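# Stow an unpowered desk robot arm in a floor case

## Task

Move the small, unpowered robot arm (its joints flop when pushed) from the desk into the open case on the floor. It must sit low enough that the lid could close, and it must be settled and still. Never let it drop more than a few centimetres, since that can count as failure. At the end the gripper must have released it and the robot must have backed away. The robot itself must not topple or finish leaning, or the task fails.

## Robot and tools

ROBOT. A Hello Robot Stretch 4 in a physics simulator: an omni-wheel base, a mast with a lift, one arm that telescopes forward, a wrist with yaw, pitch and roll, and a two-finger gripper. It is roughly 1.6 m tall, and the base rim lies within 0.23 m of the base origin. There are four cameras: head_camera, head_left_camera, head_right_camera and wrist_camera. Now and then something may briefly nudge a loose object.

FRAMES. Base frame: origin on the floor beneath the base centre, x forward, y left, z up. hand_pose is reported in this frame and marks a point between the open fingertips; its printed value can be a little off. The odometry frame is the base frame as it was when the scene began.

execute_actions(actions, cameras). actions holds exactly one action, or none. An empty list only returns the state and images. An action has "base", "joints" or both, with optional "pace" and "contact_limits". The only other form is {"end_of_arm": "enable_torque"} on its own. The motions in one action start together and may finish at different times. cameras lists which images come back; null, omitted or ["all"] gives all of them, and [] gives none.
- base: exactly one key per action, each an offset from where the base last measured itself. translate_m drives straight, forward positive, from -2 to 2 m. strafe_m moves sideways, left positive, from -2 to 2 m. rotate_rad turns in place, counter-clockwise (left) positive, from -3.2 to 3.2 rad.
- joints: absolute targets by name, in the joint's own unit. lift_m 0 to 1.2. arm_m 0 to 0.55 (extension). wrist_yaw_rad -1.134 to 4.276: 0 points forward, positive turns left, 3.14 is folded back, and above 3.4 the arm may get in the way. wrist_pitch_rad -1.117 to 4.259: 0 is level, 1.57 points straight down. wrist_roll_rad -1.117 to 4.259: at 0 both fingers are at equal height, and positive rolls clockwise as seen from behind. gripper_m -0.038 to 0.141 is the fingertip gap; values below 0 press the tips together. A target outside its range is clipped and the result reports it. An unknown key or any other bad value refuses the whole call.
- pace: "slow", "default", "fast" or "max". Base speeds are 0.1, 0.3, 0.4 and 0.6 m/s, and turn rates 1, 2, 3 and 4 rad/s. When the lift is above 0.2 these are capped further, down to 0.3 m/s and 1 rad/s at lift 1.2.
- contact_limits: only arm_m, from 0 (lightest) to 0.75. The default is 0.5.
A single action runs for at most 15 s. Any joint or base you leave out may keep pushing toward its previous target without the status showing it. To unfold the wrist at the start, send lift_m 0.4 together with wrist_yaw_rad 0. If a result reports a stop, the later execute_actions, wait and finished_scene calls in that reply are skipped.

wait(seconds 0 to 10) lets the simulation run and returns the state and images. zoom_image(camera, region [x0,y0,x1,y1] in pixels, at most 504x504) enlarges part of that camera's latest image. read_manual returns only licence text. finished_scene(scene) ends the scene for good and reports success, so call it only once the arm is resting in the case and the robot is clear. Replying without a tool call ends every remaining scene.

RESULTS. lidar_m: 12 distances, one per 30-degree sector, beginning straight ahead and going counter-clockwise (4th left, 7th behind, 10th right). "-" means nothing was seen, or something is closer than 0.25 m. The lidar covers heights from about 0.15 m up to the robot's height, so table tops register. It misses clear objects and thin legs. wrist_depth_mm is a 7x7 grid of median depths from 100 to 2000 mm. base_odometry counts wheel turns only. If turned_by_wheels and turned_by_imu differ by more than about 0.1 rad, the base hit something or slipped. base_tilt is in degrees. base_status and joint_status take values such as done, off_target, contact_stop_at_<key> (that part goes slack), limit_stop_at_<name>, time_out and torque_fault. on_its_own reports what the robot is doing without being told; its "held at" gives the target being held. motor_effort is a percentage of maximum, with the peak in brackets. An effort at rest outside its normal band suggests a load or contact. A load in a level gripper moves the wrist_pitch effort away from 0.

GRIPPING. To grip, command gripper_m below the object's width. Squeezing harder pulls the object toward the wrist. Neither the gripper reading nor "done" confirms a hold; a firm grip at a command of 0 or more shows as a change in gripper effort. Fingertips pressed onto a surface can jam, so raise the lift to free them. Because the arm to be moved has limp joints, grip it by a solid part and expect it to swing.

AVOID. Do not drop the arm more than a few cm; lower it until it touches before opening. Avoid hard hits and hard pushes. If a wrist motor is pushed to its limit, or a level gripper holds more than about 2 kg, it suffers a torque_fault and goes limp until you send enable_torque. limit_stop_at_own_body can happen with the gripper tilted up and rolled. Tipping risk grows when driving or turning with more than 1 kg held and arm_m above 0.2, with a high gripper, with a steady push or pull, or at fast paces. A lean over 6 degrees gives limit_stop_at_tilt, and the robot goes slack.

Each tool is called after ">>>" as name(argument=value, ...) on one line, values as JSON.

## Session

>>> execute_actions(actions=[])

Scene clock: 0.00 s.
base_odometry: x=+0.000 y=+0.000 heading=+0.000 (m, m, rad; odometry frame)
turned_by_wheels: +0.000 (rad since the last result)
turned_by_imu: +0.000 (rad since the last result)
base_tilt: forward=+0.2 right=+1.0 (deg)
lidar_m: 2.29 2.03 1.99 2.23 1.91 1.87 2.15 1.70 1.70 1.22 1.22 2.07
base_status: not commanded
joint_positions: lift_m=+0.232 arm_m=+0.001 wrist_yaw_rad=+3.104 wrist_pitch_rad=+0.020 wrist_roll_rad=-0.018 gripper_m=+0.057
joint_status: not commanded
motor_effort: lift_m=+19 arm_m=-1 wrist_yaw_rad=+0 wrist_pitch_rad=-5 wrist_roll_rad=+1 gripper_m=-5 wheel_0=+0 wheel_1=+0 wheel_2=+0 (%)
hand_pose: x=-0.1133 y=+0.0981 z=+0.4044 quat_wxyz=(+0.019, -0.010, -0.009, +1.000) (m; base frame)
wrist_depth_mm: - 146 - - - - - / - 124 161 - - - - / - 117 153 - - - - / - 137 190 - - - - / 211 1756 - - - - - / 229 1661 210 1661 195 1576 1499 / 225 1078 1098 141 1060 960 1042
pictures: head_camera, head_left_camera, head_right_camera, wrist_camera
Images, in order (width x height): head_camera 420x560, head_left_camera 420x672, head_right_camera 420x672, wrist_camera 616x392.

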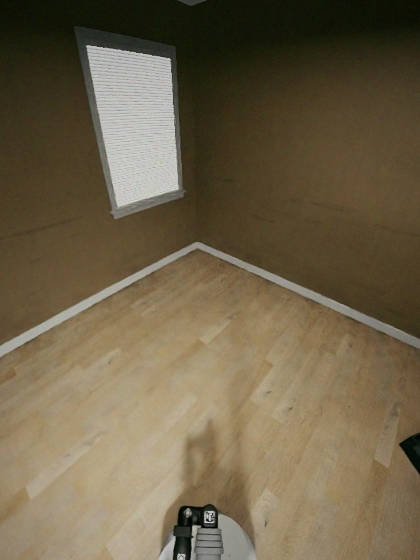

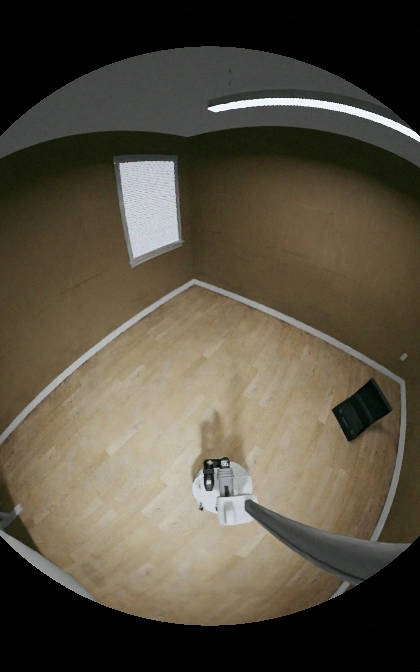

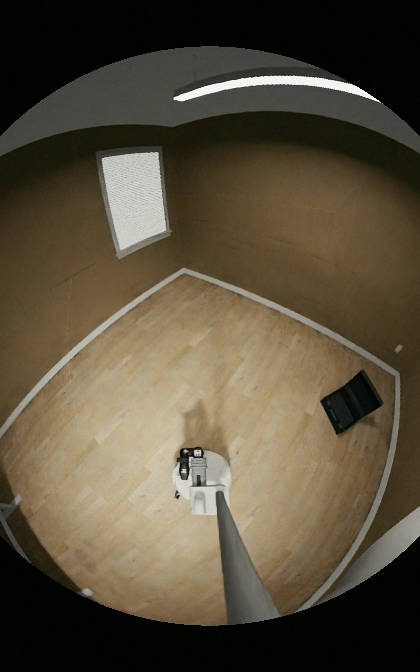

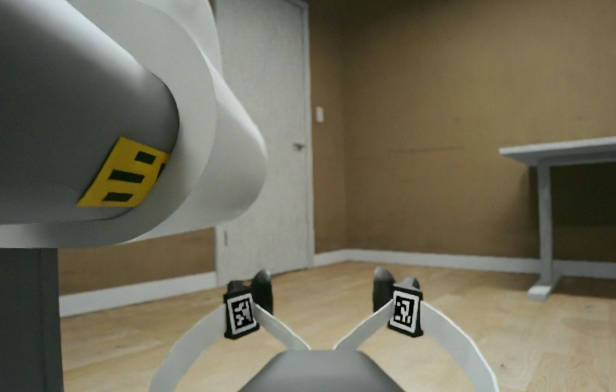

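>>> execute_actions(actions=[{"base":{"rotate_rad":2.3},"joints":{"lift_m":0.8,"wrist_yaw_rad":0,"gripper_m":0.12}}])

Scene clock: 4.83 s.
base_odometry: x=+0.000 y=+0.000 heading=+2.299 (m, m, rad; odometry frame)
turned_by_wheels: +2.299 (rad since the last result)
turned_by_imu: +2.264 (rad since the last result)
base_tilt: forward=+0.2 right=+0.9 (deg)
lidar_m: 1.87 1.87 1.89 1.69 1.73 1.22 2.06 2.08 2.21 1.98 2.04 2.04
base_status: done
joint_positions: lift_m=+0.800 arm_m=+0.001 wrist_yaw_rad=+0.000 wrist_pitch_rad=+0.020 wrist_roll_rad=-0.018 gripper_m=+0.120
joint_status: all done
motor_effort: lift_m=+22(23) arm_m=+0(0) wrist_yaw_rad=-1(6) wrist_pitch_rad=-4(4) wrist_roll_rad=+1(0) gripper_m=-3(6) wheel_0=-4(14) wheel_1=-2(9) wheel_2=-1(9) (%)
hand_pose: x=+0.4601 y=-0.0873 z=+0.9722 quat_wxyz=(+1.000, -0.009, +0.010, +0.000) (m; base frame)
wrist_depth_mm: - - - - - - - / - - - - - - - / - - - - - - - / - - - - - - - / - - - - - - - / - - 202 - - - - / - - - 138 - - -
pictures: head_camera, head_left_camera, head_right_camera, wrist_camera
Images, in order (width x height): head_camera 420x560, head_left_camera 420x672, head_right_camera 420x672, wrist_camera 616x392.

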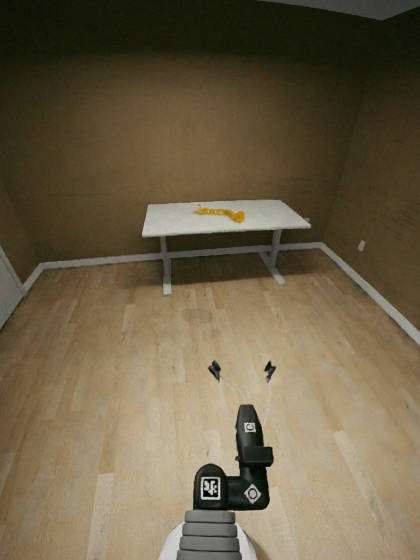

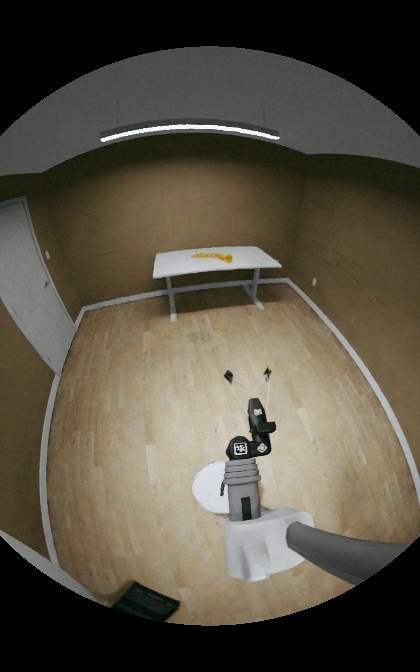

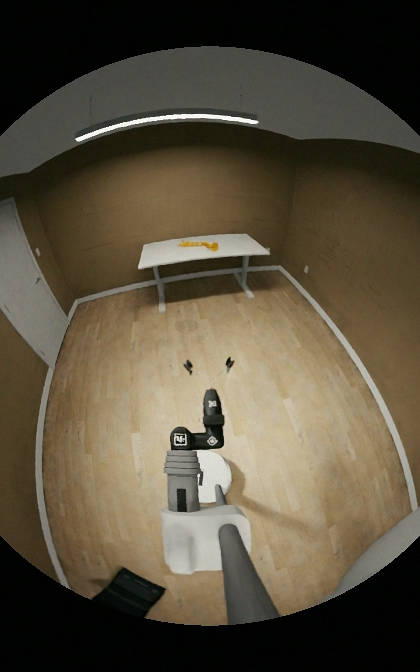

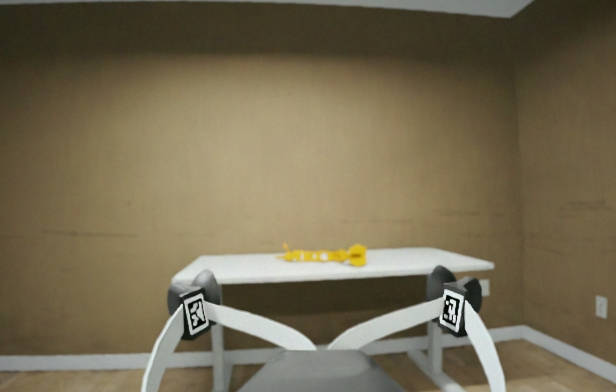

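>>> zoom_image(camera="head_left_camera", region=[80,550,220,640])

>>> execute_actions(actions=[{"base":{"translate_m":1.6},"joints":{"lift_m":1.1,"wrist_pitch_rad":1.2,"gripper_m":0.14},"pace":"fast"}], cameras=["head_camera","wrist_camera"])

Region (80, 550, 220, 640) of head_left_camera's 420x672 image, scaled by 3.600, with more detail than that image has; it fills the top 324 rows of this view, and the rest is white.

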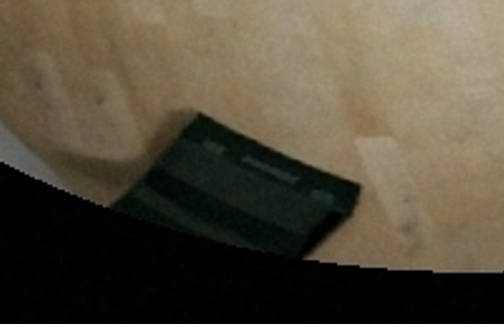

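Scene clock: 13.77 s.
base_odometry: x=-1.066 y=+1.193 heading=+2.300 (m, m, rad; odometry frame)
turned_by_wheels: +0.000 (rad since the last result)
turned_by_imu: -0.002 (rad since the last result)
base_tilt: forward=+0.3 right=+0.9 (deg)
lidar_m: 0.31 0.30 0.39 2.00 1.98 2.45 2.70 3.06 1.93 1.72 0.58 0.35
base_status: done
joint_positions: lift_m=+1.100 arm_m=+0.001 wrist_yaw_rad=+0.000 wrist_pitch_rad=+1.201 wrist_roll_rad=-0.018 gripper_m=+0.140
joint_status: all done
motor_effort: lift_m=+21(23) arm_m=-1(1) wrist_yaw_rad=+0(0) wrist_pitch_rad=+2(5) wrist_roll_rad=+0(1) gripper_m=-1(4) wheel_0=+3(10) wheel_1=+2(7) wheel_2=+0(13) (%)
hand_pose: x=+0.2760 y=-0.0874 z=+1.0091 quat_wxyz=(+0.825, -0.008, +0.565, +0.005) (m; base frame)
wrist_depth_mm: 750 732 723 707 707 683 691 / 691 676 627 634 647 640 634 / 634 621 615 609 525 591 585 / 585 585 574 569 554 554 544 / 554 544 544 530 530 530 1205 / 521 517 220 1182 1182 204 1160 / 1182 1138 1160 141 1138 1098 1098
pictures: head_camera, wrist_camera
Images, in order (width x height): head_camera 420x560, wrist_camera 616x392.

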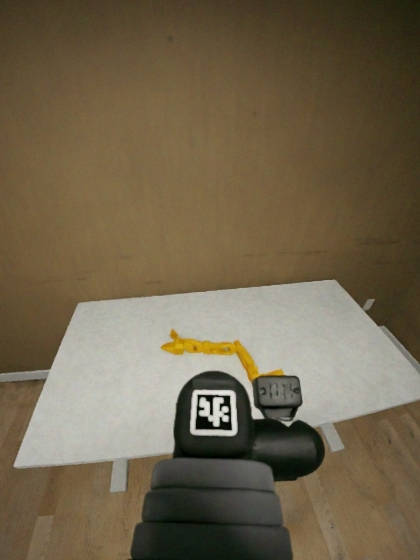

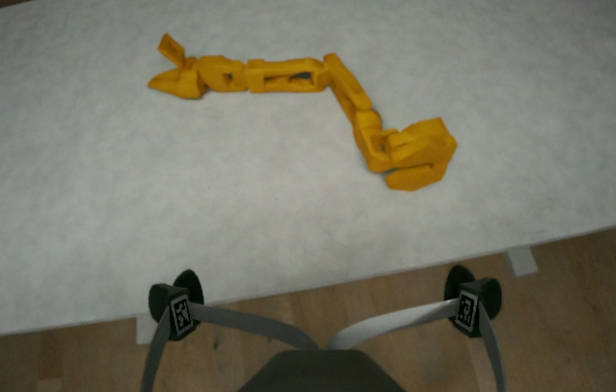

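>>> execute_actions(actions=[{"base":{"translate_m":0.15},"joints":{"lift_m":1.0,"wrist_pitch_rad":1.57,"gripper_m":0.0,"arm_m":0.42}}], cameras=[])

>>> execute_actions(actions=[{"base":{"strafe_m":0.12},"joints":{"lift_m":0.93}}])

Scene clock: 27.57 s.
base_odometry: x=-1.166 y=+1.305 heading=+2.300 (m, m, rad; odometry frame)
turned_by_wheels: +0.001 (rad since the last result)
turned_by_imu: +0.000 (rad since the last result)
base_tilt: forward=+0.3 right=+1.0 (deg)
lidar_m: 0.25 0.25 0.25 0.43 2.00 2.49 2.86 3.04 1.90 1.69 0.32 0.25
base_status: done
joint_positions: lift_m=+1.000 arm_m=+0.419 wrist_yaw_rad=+0.000 wrist_pitch_rad=+1.570 wrist_roll_rad=-0.018 gripper_m=+0.000
joint_status: all done
motor_effort: lift_m=+15(20) arm_m=+7(9) wrist_yaw_rad=-1(1) wrist_pitch_rad=+3(4) wrist_roll_rad=+0(0) gripper_m=-7(9) wheel_0=+5(10) wheel_1=+4(8) wheel_2=-1(11) (%)
hand_pose: x=+0.5900 y=-0.0874 z=+0.8900 quat_wxyz=(+0.707, -0.007, +0.707, +0.007) (m; base frame)
wrist_depth_mm: 418 413 404 402 399 394 392 / 415 407 404 402 399 392 389 / 410 404 404 397 394 392 387 / 407 404 402 394 392 389 382 / 404 399 397 392 387 384 382 / 340 343 353 202 203 382 377 / 399 397 167 147 379 377 375
pictures: none
No camera images: the call's "cameras" was empty. Leave "cameras" out to get every camera's image.

Scene clock: 29.13 s.
base_odometry: x=-1.255 y=+1.225 heading=+2.300 (m, m, rad; odometry frame)
turned_by_wheels: +0.000 (rad since the last result)
turned_by_imu: +0.000 (rad since the last result)
base_tilt: forward=+0.3 right=+0.9 (deg)
lidar_m: 0.25 0.25 0.25 0.36 1.90 2.34 2.84 3.28 2.02 1.83 0.27 0.25
base_status: done
joint_positions: lift_m=+0.930 arm_m=+0.419 wrist_yaw_rad=+0.000 wrist_pitch_rad=+1.570 wrist_roll_rad=-0.018 gripper_m=+0.000
joint_status: all done
motor_effort: lift_m=+15(16) arm_m=+6(7) wrist_yaw_rad=-1(1) wrist_pitch_rad=+2(3) wrist_roll_rad=+0(1) gripper_m=-7(8) wheel_0=-3(12) wheel_1=+3(11) wheel_2=+0(1) (%)
hand_pose: x=+0.5900 y=-0.0874 z=+0.8200 quat_wxyz=(+0.707, -0.007, +0.707, +0.007) (m; base frame)
wrist_depth_mm: 343 340 336 332 327 324 324 / 342 338 334 330 327 324 322 / 338 336 332 325 324 320 315 / 336 330 329 325 322 319 315 / 332 330 325 322 320 314 314 / 330 327 320 202 203 314 310 / 327 243 167 147 258 257 309
pictures: head_camera, head_left_camera, head_right_camera, wrist_camera
Images, in order (width x height): head_camera 420x560, head_left_camera 420x672, head_right_camera 420x672, wrist_camera 616x392.

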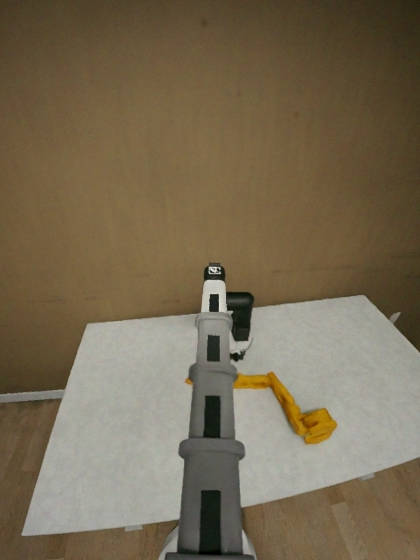

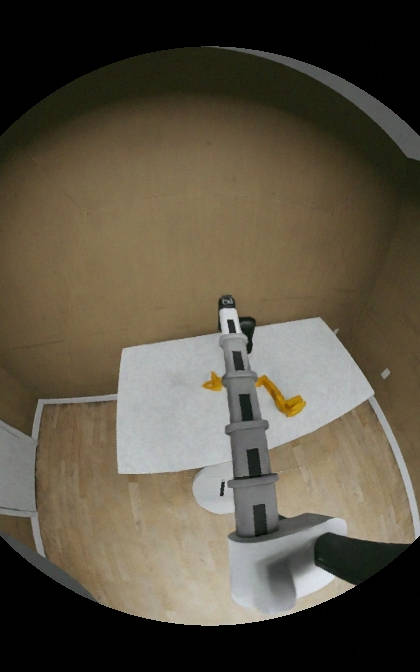

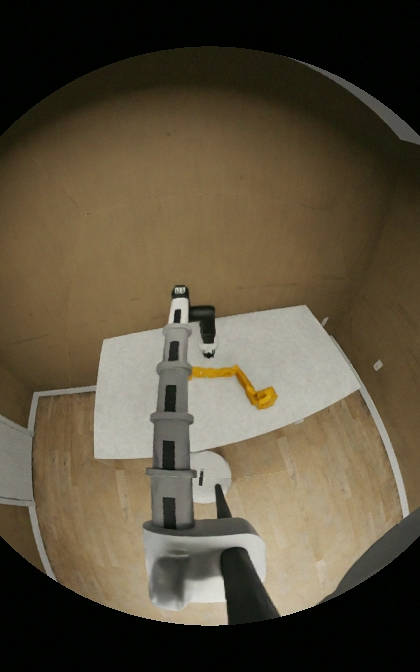

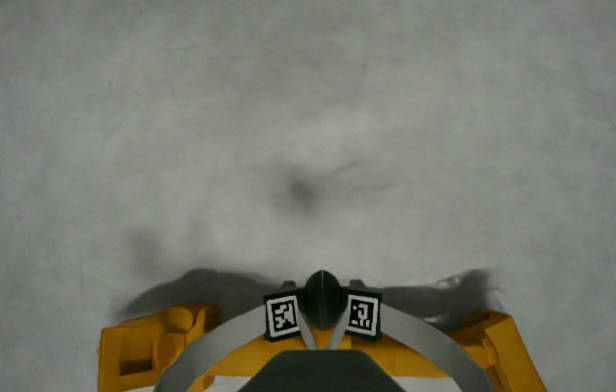

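>>> execute_actions(actions=[{"joints":{"lift_m":0.876}}], cameras=[])

>>> execute_actions(actions=[{"joints":{"arm_m":0.27},"base":{"strafe_m":-0.05},"pace":"slow"}], cameras=["head_left_camera","head_right_camera","wrist_camera"])

Scene clock: 34.10 s.
base_odometry: x=-1.255 y=+1.225 heading=+2.300 (m, m, rad; odometry frame)
turned_by_wheels: +0.000 (rad since the last result)
turned_by_imu: +0.000 (rad since the last result)
base_tilt: forward=+0.3 right=+0.9 (deg)
lidar_m: 0.25 0.25 0.25 0.37 1.90 2.32 2.86 3.23 2.01 1.80 0.25 0.25
base_status: not commanded
joint_positions: lift_m=+0.876 arm_m=+0.419 wrist_yaw_rad=+0.000 wrist_pitch_rad=+1.570 wrist_roll_rad=-0.018 gripper_m=+0.000
joint_status: all done
motor_effort: lift_m=+15(14) arm_m=+7(7) wrist_yaw_rad=-1(1) wrist_pitch_rad=+2(2) wrist_roll_rad=+0(1) gripper_m=-8(7) wheel_0=-3(2) wheel_1=+3(3) wheel_2=+0(0) (%)
hand_pose: x=+0.5900 y=-0.0874 z=+0.7660 quat_wxyz=(+0.707, -0.007, +0.707, +0.007) (m; base frame)
wrist_depth_mm: 286 283 278 277 273 271 268 / 285 281 278 273 272 270 267 / 282 281 274 272 271 267 265 / 279 276 274 270 268 265 265 / 277 274 271 268 266 263 263 / 276 273 270 201 202 262 260 / 240 217 167 146 236 213 208
pictures: none
No camera images: the call's "cameras" was empty. Leave "cameras" out to get every camera's image.

Scene clock: 36.87 s.
base_odometry: x=-1.218 y=+1.258 heading=+2.300 (m, m, rad; odometry frame)
turned_by_wheels: +0.000 (rad since the last result)
turned_by_imu: +0.000 (rad since the last result)
base_tilt: forward=+0.3 right=+1.0 (deg)
lidar_m: 0.25 0.25 0.25 0.39 1.95 2.42 2.90 3.17 1.98 1.76 0.29 0.25
base_status: done
joint_positions: lift_m=+0.876 arm_m=+0.271 wrist_yaw_rad=+0.001 wrist_pitch_rad=+1.568 wrist_roll_rad=-0.018 gripper_m=+0.000
joint_status: all done
motor_effort: lift_m=+15(16) arm_m=-7(9) wrist_yaw_rad=-2(3) wrist_pitch_rad=+7(12) wrist_roll_rad=+0(1) gripper_m=-8(8) wheel_0=+5(11) wheel_1=-4(8) wheel_2=+0(1) (%)
hand_pose: x=+0.4431 y=-0.0874 z=+0.7660 quat_wxyz=(+0.708, -0.007, +0.706, +0.007) (m; base frame)
wrist_depth_mm: 287 285 281 278 274 272 267 / 286 282 278 276 272 270 268 / 283 281 276 273 271 267 266 / 279 278 274 273 270 266 264 / 278 274 272 270 266 264 262 / 276 274 271 195 202 211 260 / 224 211 167 147 205 202 202
pictures: head_left_camera, head_right_camera, wrist_camera
Images, in order (width x height): head_left_camera 420x672, head_right_camera 420x672, wrist_camera 616x392.

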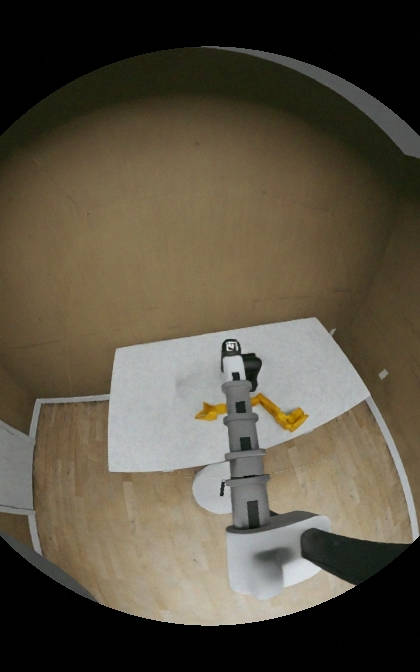

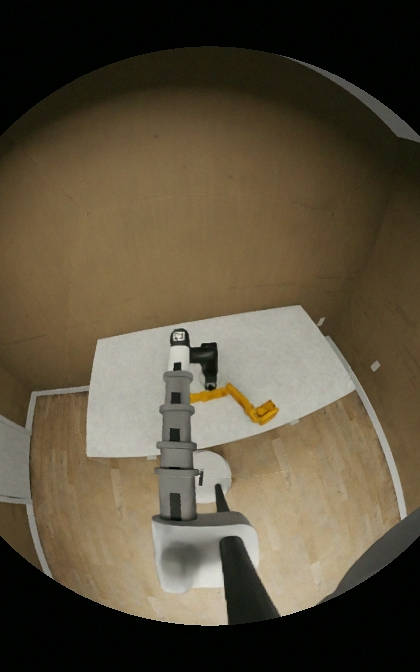

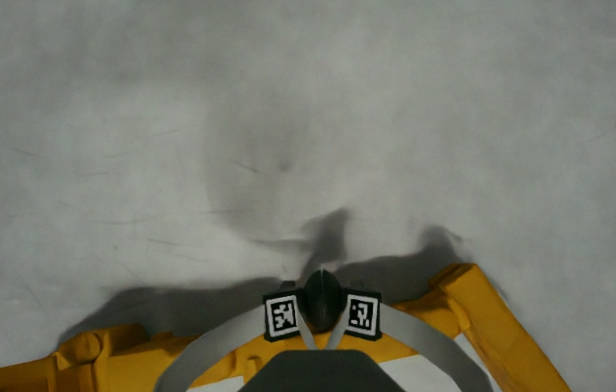

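>>> execute_actions(actions=[{"joints":{"lift_m":0.97,"arm_m":0.28}}], cameras=[])

>>> execute_actions(actions=[{"joints":{"arm_m":0.16},"base":{"strafe_m":-0.08}}], cameras=["wrist_camera"])

>>> execute_actions(actions=[{"joints":{"lift_m":0.876}}], cameras=[])

>>> execute_actions(actions=[{"joints":{"arm_m":0.45},"pace":"slow"}], cameras=["head_left_camera","head_right_camera","wrist_camera"])

Scene clock: 43.33 s.
base_odometry: x=-1.218 y=+1.258 heading=+2.300 (m, m, rad; odometry frame)
turned_by_wheels: +0.000 (rad since the last result)
turned_by_imu: +0.000 (rad since the last result)
base_tilt: forward=+0.3 right=+0.9 (deg)
lidar_m: 0.25 0.25 0.25 0.40 1.96 2.38 2.87 3.18 1.96 1.76 0.29 0.25
base_status: not commanded
joint_positions: lift_m=+0.970 arm_m=+0.279 wrist_yaw_rad=+0.000 wrist_pitch_rad=+1.570 wrist_roll_rad=-0.018 gripper_m=+0.000
joint_status: all done
motor_effort: lift_m=+22(22) arm_m=+6(7) wrist_yaw_rad=-1(2) wrist_pitch_rad=+2(9) wrist_roll_rad=+0(0) gripper_m=-9(7) wheel_0=+5(5) wheel_1=-4(4) wheel_2=+0(0) (%)
hand_pose: x=+0.4500 y=-0.0874 z=+0.8595 quat_wxyz=(+0.707, -0.007, +0.707, +0.007) (m; base frame)
wrist_depth_mm: 387 382 375 370 366 366 362 / 384 377 373 370 364 364 357 / 382 375 370 368 364 362 357 / 375 373 368 366 362 357 353 / 373 373 364 362 359 353 351 / 373 368 364 202 203 351 349 / 368 286 167 146 351 282 345
pictures: none
No camera images: the call's "cameras" was empty. Leave "cameras" out to get every camera's image.

Scene clock: 44.70 s.
base_odometry: x=-1.159 y=+1.311 heading=+2.301 (m, m, rad; odometry frame)
turned_by_wheels: +0.000 (rad since the last result)
turned_by_imu: +0.000 (rad since the last result)
base_tilt: forward=+0.2 right=+1.0 (deg)
lidar_m: 0.25 0.25 0.25 0.44 2.03 2.54 2.88 3.00 1.87 1.69 0.31 0.25
base_status: done
joint_positions: lift_m=+0.970 arm_m=+0.161 wrist_yaw_rad=+0.000 wrist_pitch_rad=+1.570 wrist_roll_rad=-0.018 gripper_m=+0.000
joint_status: all done
motor_effort: lift_m=+22(22) arm_m=-6(4) wrist_yaw_rad=+0(0) wrist_pitch_rad=+0(2) wrist_roll_rad=+0(0) gripper_m=-8(9) wheel_0=+4(11) wheel_1=-3(12) wheel_2=+0(1) (%)
hand_pose: x=+0.3322 y=-0.0874 z=+0.8595 quat_wxyz=(+0.707, -0.007, +0.707, +0.006) (m; base frame)
wrist_depth_mm: 384 379 379 373 368 366 359 / 384 379 375 370 364 364 359 / 379 377 370 317 366 359 355 / 317 320 320 366 359 359 353 / 373 370 366 362 355 355 351 / 373 368 362 202 203 287 282 / 370 364 167 146 353 265 249
pictures: wrist_camera
Images, in order (width x height): wrist_camera 616x392.

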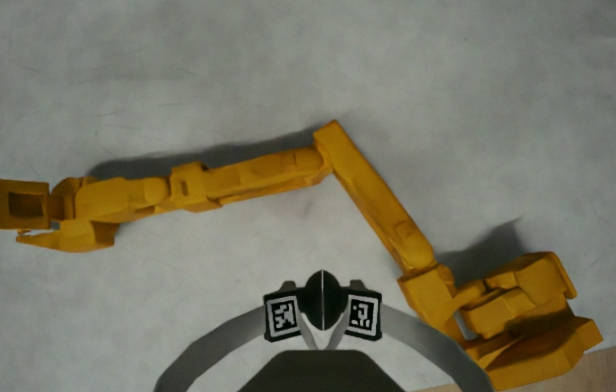

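Scene clock: 46.10 s.
base_odometry: x=-1.159 y=+1.311 heading=+2.301 (m, m, rad; odometry frame)
turned_by_wheels: +0.000 (rad since the last result)
turned_by_imu: +0.000 (rad since the last result)
base_tilt: forward=+0.2 right=+0.9 (deg)
lidar_m: 0.25 0.25 0.25 0.42 2.01 2.50 2.88 3.02 1.88 1.69 0.34 0.25
base_status: not commanded
joint_positions: lift_m=+0.876 arm_m=+0.161 wrist_yaw_rad=+0.000 wrist_pitch_rad=+1.570 wrist_roll_rad=-0.018 gripper_m=+0.000
joint_status: all done
motor_effort: lift_m=+16(20) arm_m=-6(7) wrist_yaw_rad=+0(1) wrist_pitch_rad=+1(0) wrist_roll_rad=+1(0) gripper_m=-7(7) wheel_0=+4(4) wheel_1=-3(3) wheel_2=+0(0) (%)
hand_pose: x=+0.3322 y=-0.0874 z=+0.7660 quat_wxyz=(+0.707, -0.007, +0.707, +0.006) (m; base frame)
wrist_depth_mm: 287 285 279 277 274 271 270 / 285 282 278 276 273 268 267 / 282 279 220 218 270 268 265 / 220 224 271 271 205 266 264 / 277 276 273 270 265 264 262 / 277 273 271 202 202 195 213 / 276 272 167 147 263 193 -
pictures: none
No camera images: the call's "cameras" was empty. Leave "cameras" out to get every camera's image.

Scene clock: 50.27 s.
base_odometry: x=-1.159 y=+1.311 heading=+2.301 (m, m, rad; odometry frame)
turned_by_wheels: +0.000 (rad since the last result)
turned_by_imu: +0.000 (rad since the last result)
base_tilt: forward=+0.3 right=+0.9 (deg)
lidar_m: 0.25 0.25 0.25 0.39 2.02 2.49 2.88 3.04 1.88 1.70 0.29 0.25
base_status: not commanded
joint_positions: lift_m=+0.876 arm_m=+0.449 wrist_yaw_rad=-0.001 wrist_pitch_rad=+1.573 wrist_roll_rad=-0.018 gripper_m=+0.000
joint_status: all done
motor_effort: lift_m=+15(15) arm_m=+8(7) wrist_yaw_rad=+2(2) wrist_pitch_rad=-6(7) wrist_roll_rad=+0(0) gripper_m=-7(8) wheel_0=+4(4) wheel_1=-3(3) wheel_2=+0(0) (%)
hand_pose: x=+0.6190 y=-0.0874 z=+0.7660 quat_wxyz=(+0.706, -0.006, +0.708, +0.006) (m; base frame)
wrist_depth_mm: 286 282 278 276 273 271 267 / 283 279 276 274 271 267 266 / 281 278 276 273 268 267 264 / 279 276 273 271 267 265 263 / 277 274 272 213 264 264 262 / 274 216 214 195 194 260 259 / 211 270 266 147 262 189 258
pictures: head_left_camera, head_right_camera, wrist_camera
Images, in order (width x height): head_left_camera 420x672, head_right_camera 420x672, wrist_camera 616x392.

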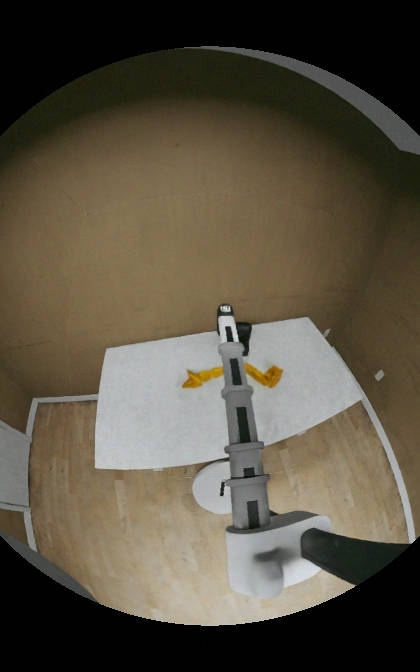

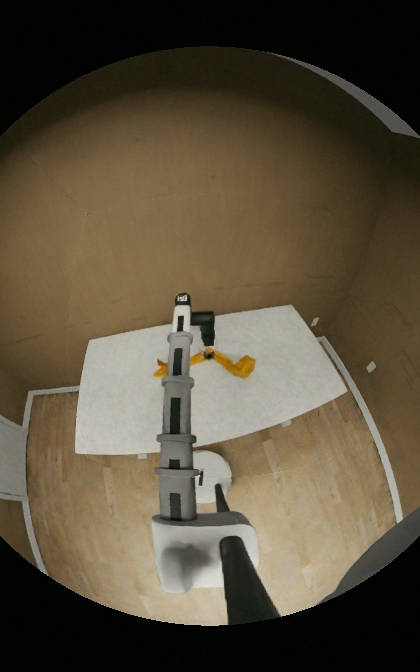

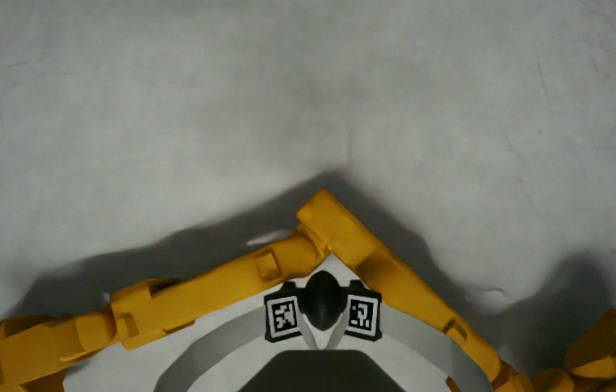

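>>> execute_actions(actions=[{"joints":{"lift_m":0.96,"arm_m":0.44}}], cameras=[])

>>> execute_actions(actions=[{"joints":{"arm_m":0.45,"wrist_roll_rad":-0.96,"gripper_m":0.08},"base":{"strafe_m":-0.05}}], cameras=["wrist_camera"])

>>> execute_actions(actions=[{"joints":{"lift_m":0.87}}], cameras=["wrist_camera"])

Scene clock: 57.17 s.
base_odometry: x=-1.159 y=+1.311 heading=+2.301 (m, m, rad; odometry frame)
turned_by_wheels: +0.000 (rad since the last result)
turned_by_imu: +0.000 (rad since the last result)
base_tilt: forward=+0.3 right=+1.0 (deg)
lidar_m: 0.25 0.25 0.25 0.46 2.03 2.52 2.87 3.01 1.84 1.67 0.31 0.25
base_status: not commanded
joint_positions: lift_m=+0.960 arm_m=+0.441 wrist_yaw_rad=+0.000 wrist_pitch_rad=+1.570 wrist_roll_rad=-0.018 gripper_m=+0.000
joint_status: all done
motor_effort: lift_m=+21(24) arm_m=-6(8) wrist_yaw_rad=+0(2) wrist_pitch_rad=+2(7) wrist_roll_rad=+0(0) gripper_m=-8(9) wheel_0=+4(4) wheel_1=-3(3) wheel_2=+0(0) (%)
hand_pose: x=+0.6122 y=-0.0874 z=+0.8495 quat_wxyz=(+0.707, -0.006, +0.707, +0.006) (m; base frame)
wrist_depth_mm: 375 370 366 362 359 355 351 / 370 368 362 359 355 351 349 / 370 364 359 355 353 347 345 / 366 362 359 355 349 347 345 / 364 359 353 304 347 343 340 / 309 300 353 202 203 342 274 / 306 351 167 146 342 276 271
pictures: none
No camera images: the call's "cameras" was empty. Leave "cameras" out to get every camera's image.

Scene clock: 58.77 s.
base_odometry: x=-1.121 y=+1.344 heading=+2.301 (m, m, rad; odometry frame)
turned_by_wheels: +0.000 (rad since the last result)
turned_by_imu: +0.000 (rad since the last result)
base_tilt: forward=+0.3 right=+0.9 (deg)
lidar_m: 0.25 0.25 0.25 0.44 2.10 2.57 2.93 2.95 1.85 1.65 0.31 0.25
base_status: done
joint_positions: lift_m=+0.960 arm_m=+0.449 wrist_yaw_rad=+0.000 wrist_pitch_rad=+1.570 wrist_roll_rad=-0.960 gripper_m=+0.080
joint_status: all done
motor_effort: lift_m=+21(22) arm_m=+7(7) wrist_yaw_rad=+0(1) wrist_pitch_rad=+2(0) wrist_roll_rad=+0(2) gripper_m=-3(7) wheel_0=+4(10) wheel_1=-1(10) wheel_2=+0(0) (%)
hand_pose: x=+0.6199 y=-0.0874 z=+0.8495 quat_wxyz=(+0.627, -0.326, +0.627, +0.326) (m; base frame)
wrist_depth_mm: 282 368 364 362 355 357 353 / 364 306 362 357 355 353 351 / 364 359 304 355 355 353 349 / 364 357 357 300 349 347 345 / 362 359 353 349 349 347 343 / 359 353 200 349 202 343 342 / 355 353 351 141 345 343 340
pictures: wrist_camera
Images, in order (width x height): wrist_camera 616x392.

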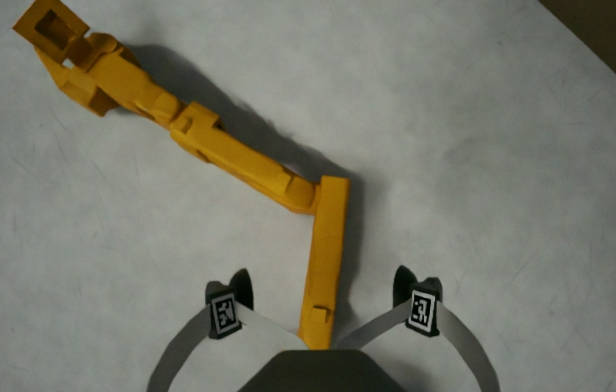

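Scene clock: 60.13 s.
base_odometry: x=-1.121 y=+1.344 heading=+2.301 (m, m, rad; odometry frame)
turned_by_wheels: +0.000 (rad since the last result)
turned_by_imu: +0.000 (rad since the last result)
base_tilt: forward=+0.3 right=+0.9 (deg)
lidar_m: 0.25 0.25 0.25 0.46 2.07 2.55 2.89 2.95 1.83 1.64 0.31 0.25
base_status: not commanded
joint_positions: lift_m=+0.870 arm_m=+0.449 wrist_yaw_rad=+0.000 wrist_pitch_rad=+1.570 wrist_roll_rad=-0.960 gripper_m=+0.080
joint_status: all done
motor_effort: lift_m=+16(21) arm_m=+6(6) wrist_yaw_rad=+0(1) wrist_pitch_rad=+1(2) wrist_roll_rad=+0(0) gripper_m=-3(4) wheel_0=+4(4) wheel_1=-1(1) wheel_2=+0(0) (%)
hand_pose: x=+0.6199 y=-0.0874 z=+0.7600 quat_wxyz=(+0.627, -0.326, +0.627, +0.326) (m; base frame)
wrist_depth_mm: 208 273 272 268 267 265 264 / 272 216 270 268 265 264 262 / 273 270 211 265 264 263 259 / 271 268 266 210 262 260 258 / 268 267 265 243 260 259 256 / 267 265 200 196 202 257 255 / 265 263 260 141 257 255 254
pictures: wrist_camera
Images, in order (width x height): wrist_camera 616x392.

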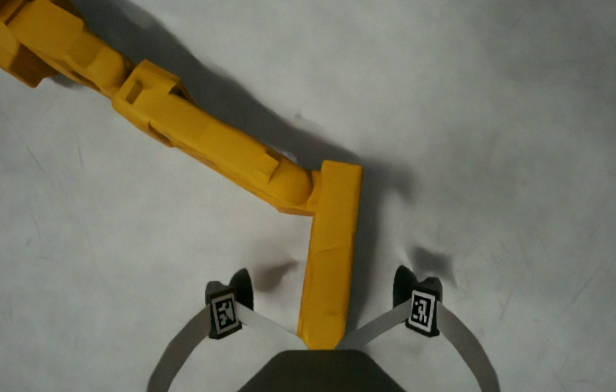

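>>> execute_actions(actions=[{"joints":{"gripper_m":-0.035}}], cameras=[])

>>> execute_actions(actions=[{"joints":{"lift_m":0.91},"pace":"slow"}], cameras=["head_camera","wrist_camera"])

>>> execute_actions(actions=[{"joints":{"wrist_pitch_rad":0.9,"wrist_roll_rad":-0.5,"arm_m":0.2,"lift_m":0.95},"pace":"slow"}], cameras=["head_camera","wrist_camera"])

Scene clock: 65.90 s.
base_odometry: x=-1.121 y=+1.344 heading=+2.301 (m, m, rad; odometry frame)
turned_by_wheels: +0.000 (rad since the last result)
turned_by_imu: +0.000 (rad since the last result)
base_tilt: forward=+0.3 right=+0.9 (deg)
lidar_m: 0.25 0.25 0.25 0.47 2.07 2.55 2.91 2.96 1.82 1.65 0.33 0.25
base_status: not commanded
joint_positions: lift_m=+0.870 arm_m=+0.449 wrist_yaw_rad=+0.000 wrist_pitch_rad=+1.570 wrist_roll_rad=-0.960 gripper_m=-0.034
joint_status: all done
motor_effort: lift_m=+18(18) arm_m=+6(7) wrist_yaw_rad=-1(2) wrist_pitch_rad=+3(7) wrist_roll_rad=+2(3) gripper_m=-29(28) wheel_0=+4(4) wheel_1=-1(1) wheel_2=+0(0) (%)
hand_pose: x=+0.6201 y=-0.0874 z=+0.7598 quat_wxyz=(+0.627, -0.327, +0.627, +0.327) (m; base frame)
wrist_depth_mm: 274 273 270 266 265 265 262 / 208 271 268 267 265 263 260 / 272 206 266 264 263 259 259 / 267 267 264 196 263 259 258 / 268 265 263 192 258 257 257 / 266 264 263 182 186 254 254 / 264 262 259 139 255 253 253
pictures: none
No camera images: the call's "cameras" was empty. Leave "cameras" out to get every camera's image.

Scene clock: 67.07 s.
base_odometry: x=-1.121 y=+1.344 heading=+2.301 (m, m, rad; odometry frame)
turned_by_wheels: +0.000 (rad since the last result)
turned_by_imu: +0.000 (rad since the last result)
base_tilt: forward=+0.3 right=+1.0 (deg)
lidar_m: 0.25 0.25 0.25 0.45 2.06 2.58 2.90 2.93 1.85 1.62 0.33 0.25
base_status: not commanded
joint_positions: lift_m=+0.910 arm_m=+0.449 wrist_yaw_rad=+0.000 wrist_pitch_rad=+1.569 wrist_roll_rad=-0.960 gripper_m=-0.034
joint_status: all done
motor_effort: lift_m=+24(25) arm_m=+7(6) wrist_yaw_rad=+0(2) wrist_pitch_rad=+4(5) wrist_roll_rad=+2(2) gripper_m=-28(31) wheel_0=+4(4) wheel_1=-1(1) wheel_2=+0(0) (%)
hand_pose: x=+0.6202 y=-0.0874 z=+0.7992 quat_wxyz=(+0.628, -0.327, +0.627, +0.326) (m; base frame)
wrist_depth_mm: 317 312 310 309 304 303 300 / 222 309 309 306 303 301 300 / 312 218 304 303 303 300 297 / 310 307 303 201 300 296 296 / 309 306 304 195 298 296 293 / 303 304 300 183 185 294 293 / 304 300 298 142 294 291 290
pictures: head_camera, wrist_camera
Images, in order (width x height): head_camera 420x560, wrist_camera 616x392.

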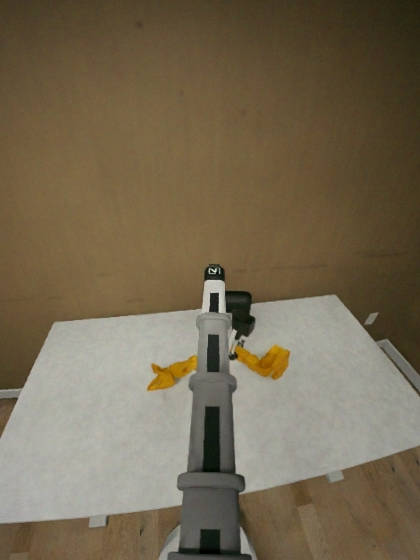

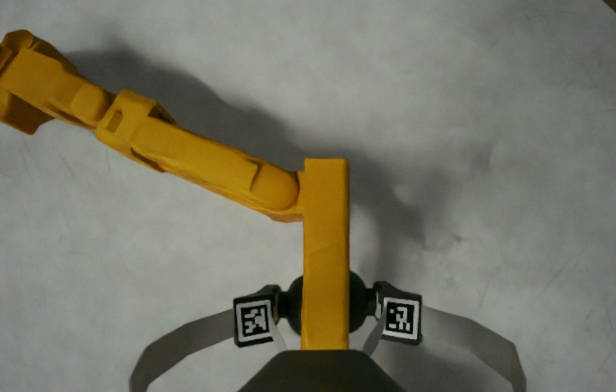

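Scene clock: 70.83 s.
base_odometry: x=-1.121 y=+1.344 heading=+2.301 (m, m, rad; odometry frame)
turned_by_wheels: +0.000 (rad since the last result)
turned_by_imu: +0.000 (rad since the last result)
base_tilt: forward=+0.2 right=+0.9 (deg)
lidar_m: 0.25 0.25 0.25 0.45 2.07 2.57 2.89 2.94 1.85 1.63 0.33 0.25
base_status: not commanded
joint_positions: lift_m=+0.950 arm_m=+0.201 wrist_yaw_rad=+0.000 wrist_pitch_rad=+0.906 wrist_roll_rad=-0.502 gripper_m=-0.034
joint_status: all done
motor_effort: lift_m=+25(26) arm_m=-7(8) wrist_yaw_rad=+0(2) wrist_pitch_rad=-16(15) wrist_roll_rad=+5(6) gripper_m=-30(29) wheel_0=+4(4) wheel_1=-1(1) wheel_2=+0(0) (%)
hand_pose: x=+0.5501 y=-0.0874 z=+0.9007 quat_wxyz=(+0.871, -0.223, +0.424, +0.109) (m; base frame)
wrist_depth_mm: 569 609 609 569 544 508 488 / 229 544 585 615 597 564 535 / 268 220 521 559 615 627 609 / 404 424 210 207 535 585 640 / 370 392 418 421 480 512 554 / 340 359 364 185 185 462 488 / 314 319 345 164 394 394 439
pictures: head_camera, wrist_camera
Images, in order (width x height): head_camera 420x560, wrist_camera 616x392.

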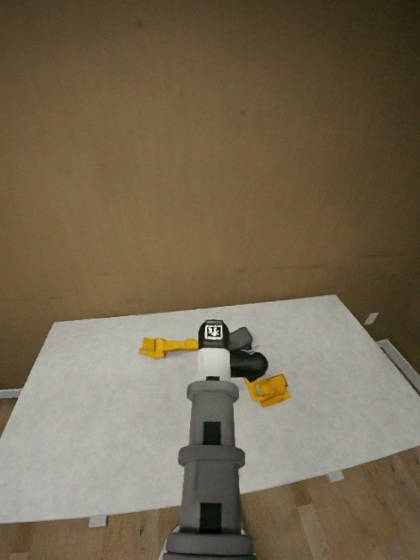

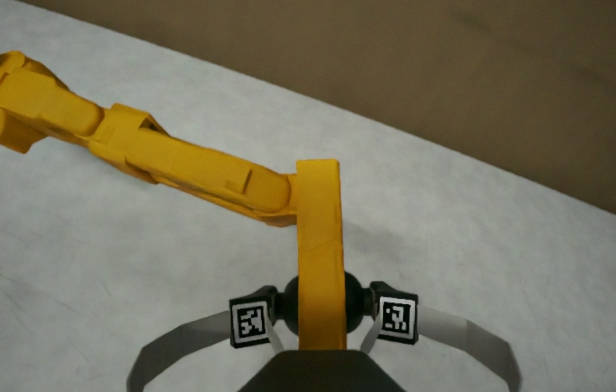

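>>> execute_actions(actions=[{"joints":{"wrist_pitch_rad":0.1,"wrist_roll_rad":-0.2,"arm_m":0.05,"lift_m":0.9},"pace":"slow"}], cameras=["head_camera","wrist_camera"])

Scene clock: 75.77 s.
base_odometry: x=-1.121 y=+1.344 heading=+2.301 (m, m, rad; odometry frame)
turned_by_wheels: +0.000 (rad since the last result)
turned_by_imu: +0.000 (rad since the last result)
base_tilt: forward=+0.3 right=+1.0 (deg)
lidar_m: 0.25 0.25 0.25 0.44 2.08 2.58 2.91 2.91 1.86 1.64 0.34 0.25
base_status: not commanded
joint_positions: lift_m=+0.900 arm_m=+0.051 wrist_yaw_rad=+0.000 wrist_pitch_rad=+0.109 wrist_roll_rad=-0.201 gripper_m=-0.034
joint_status: all done
on_its_own: wrist_pitch_rad is at rest, and its effort (-26) is outside its rest range (-23 to +23)
motor_effort: lift_m=+18(22) arm_m=-7(7) wrist_yaw_rad=+0(2) wrist_pitch_rad=-26(30) wrist_roll_rad=+3(11) gripper_m=-28(30) wheel_0=+4(4) wheel_1=-1(1) wheel_2=+0(0) (%)
hand_pose: x=+0.5089 y=-0.0874 z=+1.0468 quat_wxyz=(+0.993, -0.100, +0.054, +0.005) (m; base frame)
wrist_depth_mm: 640 654 676 691 707 707 741 / 640 661 683 699 715 732 750 / 654 676 683 699 723 741 768 / 676 683 691 200 732 759 778 / 676 691 199 207 741 759 778 / 676 691 186 193 183 778 788 / 621 591 186 156 768 469 809
pictures: head_camera, wrist_camera
Images, in order (width x height): head_camera 420x560, wrist_camera 616x392.

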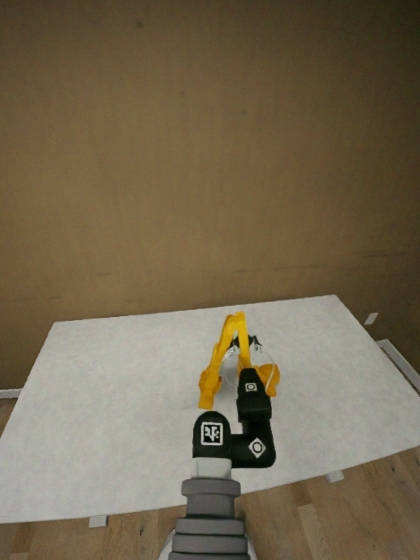

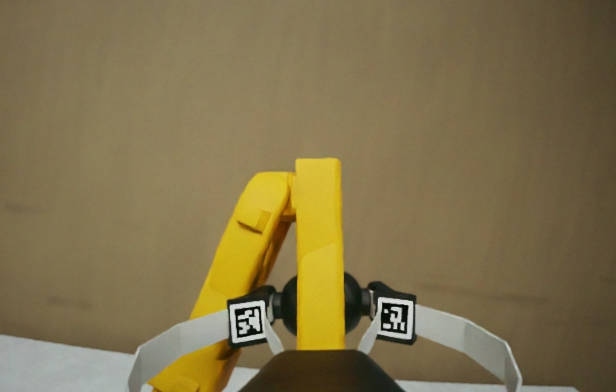

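>>> execute_actions(actions=[{"joints":{"arm_m":0.33,"lift_m":1.03}}], cameras=[])

>>> execute_actions(actions=[{"joints":{"wrist_pitch_rad":1.57},"pace":"slow"}], cameras=[])

>>> execute_actions(actions=[{"joints":{"wrist_roll_rad":-1.1},"pace":"slow"}])

Scene clock: 82.30 s.
base_odometry: x=-1.121 y=+1.344 heading=+2.301 (m, m, rad; odometry frame)
turned_by_wheels: +0.000 (rad since the last result)
turned_by_imu: +0.000 (rad since the last result)
base_tilt: forward=+0.3 right=+0.9 (deg)
lidar_m: 0.25 0.25 0.25 0.45 2.09 2.56 2.89 2.94 1.84 1.64 0.32 0.25
base_status: not commanded
joint_positions: lift_m=+1.030 arm_m=+0.329 wrist_yaw_rad=+0.000 wrist_pitch_rad=+0.109 wrist_roll_rad=-0.201 gripper_m=-0.034
joint_status: all done
on_its_own: wrist_pitch_rad is at rest, and its effort (-24) is outside its rest range (-23 to +23)
motor_effort: lift_m=+24(25) arm_m=+7(6) wrist_yaw_rad=-1(0) wrist_pitch_rad=-24(27) wrist_roll_rad=+3(3) gripper_m=-29(28) wheel_0=+4(4) wheel_1=-1(1) wheel_2=+0(0) (%)
hand_pose: x=+0.7865 y=-0.0874 z=+1.1764 quat_wxyz=(+0.993, -0.100, +0.054, +0.006) (m; base frame)
wrist_depth_mm: 392 399 413 424 433 445 455 / 397 410 418 430 439 445 459 / 404 413 424 433 445 459 469 / 410 418 427 200 449 466 473 / 413 424 199 207 455 473 484 / 421 430 186 193 184 477 492 / 424 430 185 157 473 319 504
pictures: none
No camera images: the call's "cameras" was empty. Leave "cameras" out to get every camera's image.

Scene clock: 83.90 s.
base_odometry: x=-1.121 y=+1.344 heading=+2.301 (m, m, rad; odometry frame)
turned_by_wheels: +0.000 (rad since the last result)
turned_by_imu: +0.000 (rad since the last result)
base_tilt: forward=+0.3 right=+1.0 (deg)
lidar_m: 0.25 0.25 0.25 0.44 2.10 2.56 2.92 2.91 1.84 1.63 0.34 0.25
base_status: not commanded
joint_positions: lift_m=+1.030 arm_m=+0.329 wrist_yaw_rad=+0.000 wrist_pitch_rad=+1.568 wrist_roll_rad=-0.200 gripper_m=-0.034
joint_status: all done
motor_effort: lift_m=+24(24) arm_m=+6(7) wrist_yaw_rad=+0(0) wrist_pitch_rad=+9(19) wrist_roll_rad=+2(3) gripper_m=-30(30) wheel_0=+4(4) wheel_1=-1(1) wheel_2=+0(0) (%)
hand_pose: x=+0.5006 y=-0.0874 z=+0.9193 quat_wxyz=(+0.705, -0.071, +0.703, +0.071) (m; base frame)
wrist_depth_mm: 445 442 433 433 424 424 418 / 442 439 433 430 424 418 418 / 439 436 427 427 424 418 415 / 436 433 430 186 418 415 410 / 433 427 189 187 413 410 407 / 430 427 187 182 184 410 404 / 427 424 193 140 410 402 404
pictures: none
No camera images: the call's "cameras" was empty. Leave "cameras" out to get every camera's image.

Scene clock: 85.17 s.
base_odometry: x=-1.121 y=+1.344 heading=+2.301 (m, m, rad; odometry frame)
turned_by_wheels: +0.000 (rad since the last result)
turned_by_imu: +0.000 (rad since the last result)
base_tilt: forward=+0.3 right=+0.9 (deg)
lidar_m: 0.25 0.25 0.26 0.44 2.09 2.58 2.92 2.90 1.81 1.61 0.34 0.25
base_status: not commanded
joint_positions: lift_m=+1.030 arm_m=+0.329 wrist_yaw_rad=+0.000 wrist_pitch_rad=+1.568 wrist_roll_rad=-1.100 gripper_m=-0.034
joint_status: all done
motor_effort: lift_m=+24(24) arm_m=+6(7) wrist_yaw_rad=+0(1) wrist_pitch_rad=+8(8) wrist_roll_rad=+0(7) gripper_m=-30(28) wheel_0=+4(4) wheel_1=-1(1) wheel_2=+0(0) (%)
hand_pose: x=+0.5006 y=-0.0874 z=+0.9193 quat_wxyz=(+0.604, -0.370, +0.602, +0.369) (m; base frame)
wrist_depth_mm: 442 436 433 433 427 424 418 / 439 436 430 427 427 424 421 / 433 433 427 424 421 421 415 / 430 427 424 183 418 415 410 / 433 427 187 185 415 415 415 / 430 424 185 182 185 413 410 / 1160 424 195 140 413 407 407
pictures: head_camera, head_left_camera, head_right_camera, wrist_camera
Images, in order (width x height): head_camera 420x560, head_left_camera 420x672, head_right_camera 420x672, wrist_camera 616x392.

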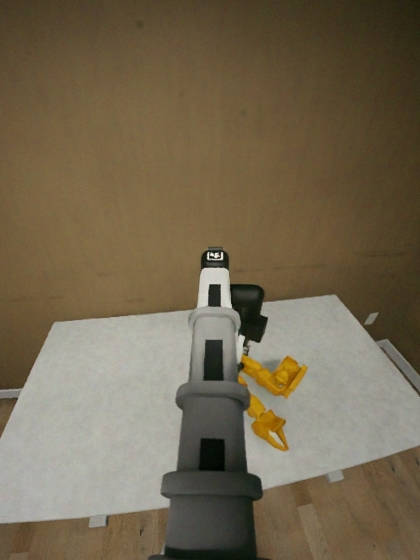

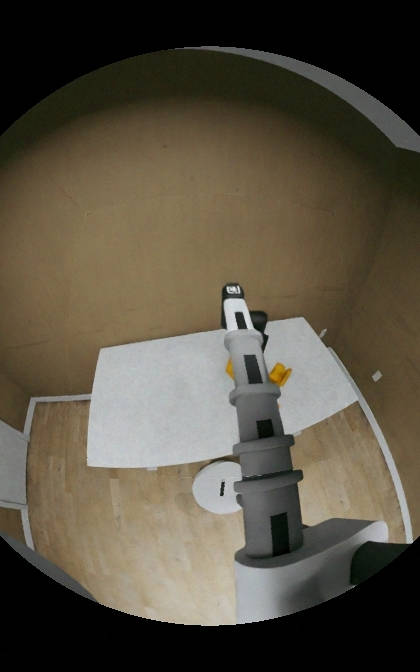

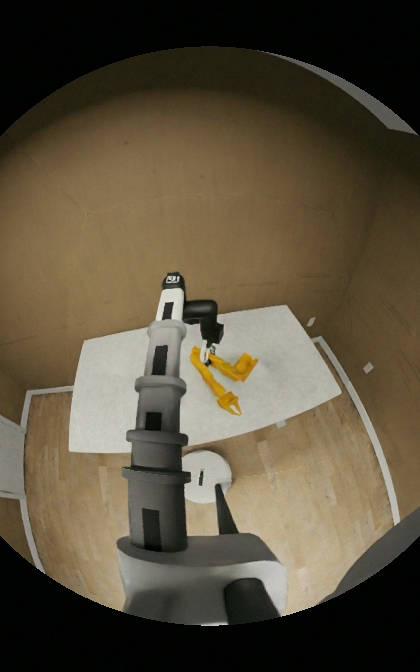

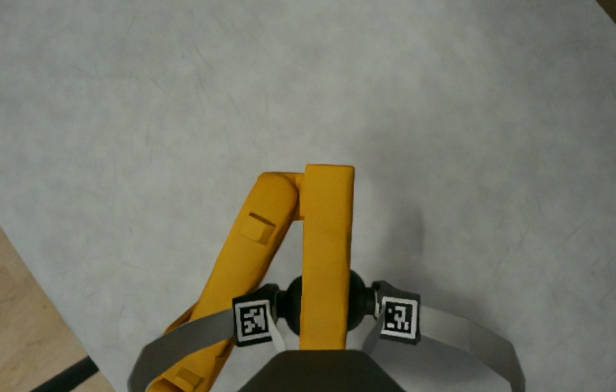

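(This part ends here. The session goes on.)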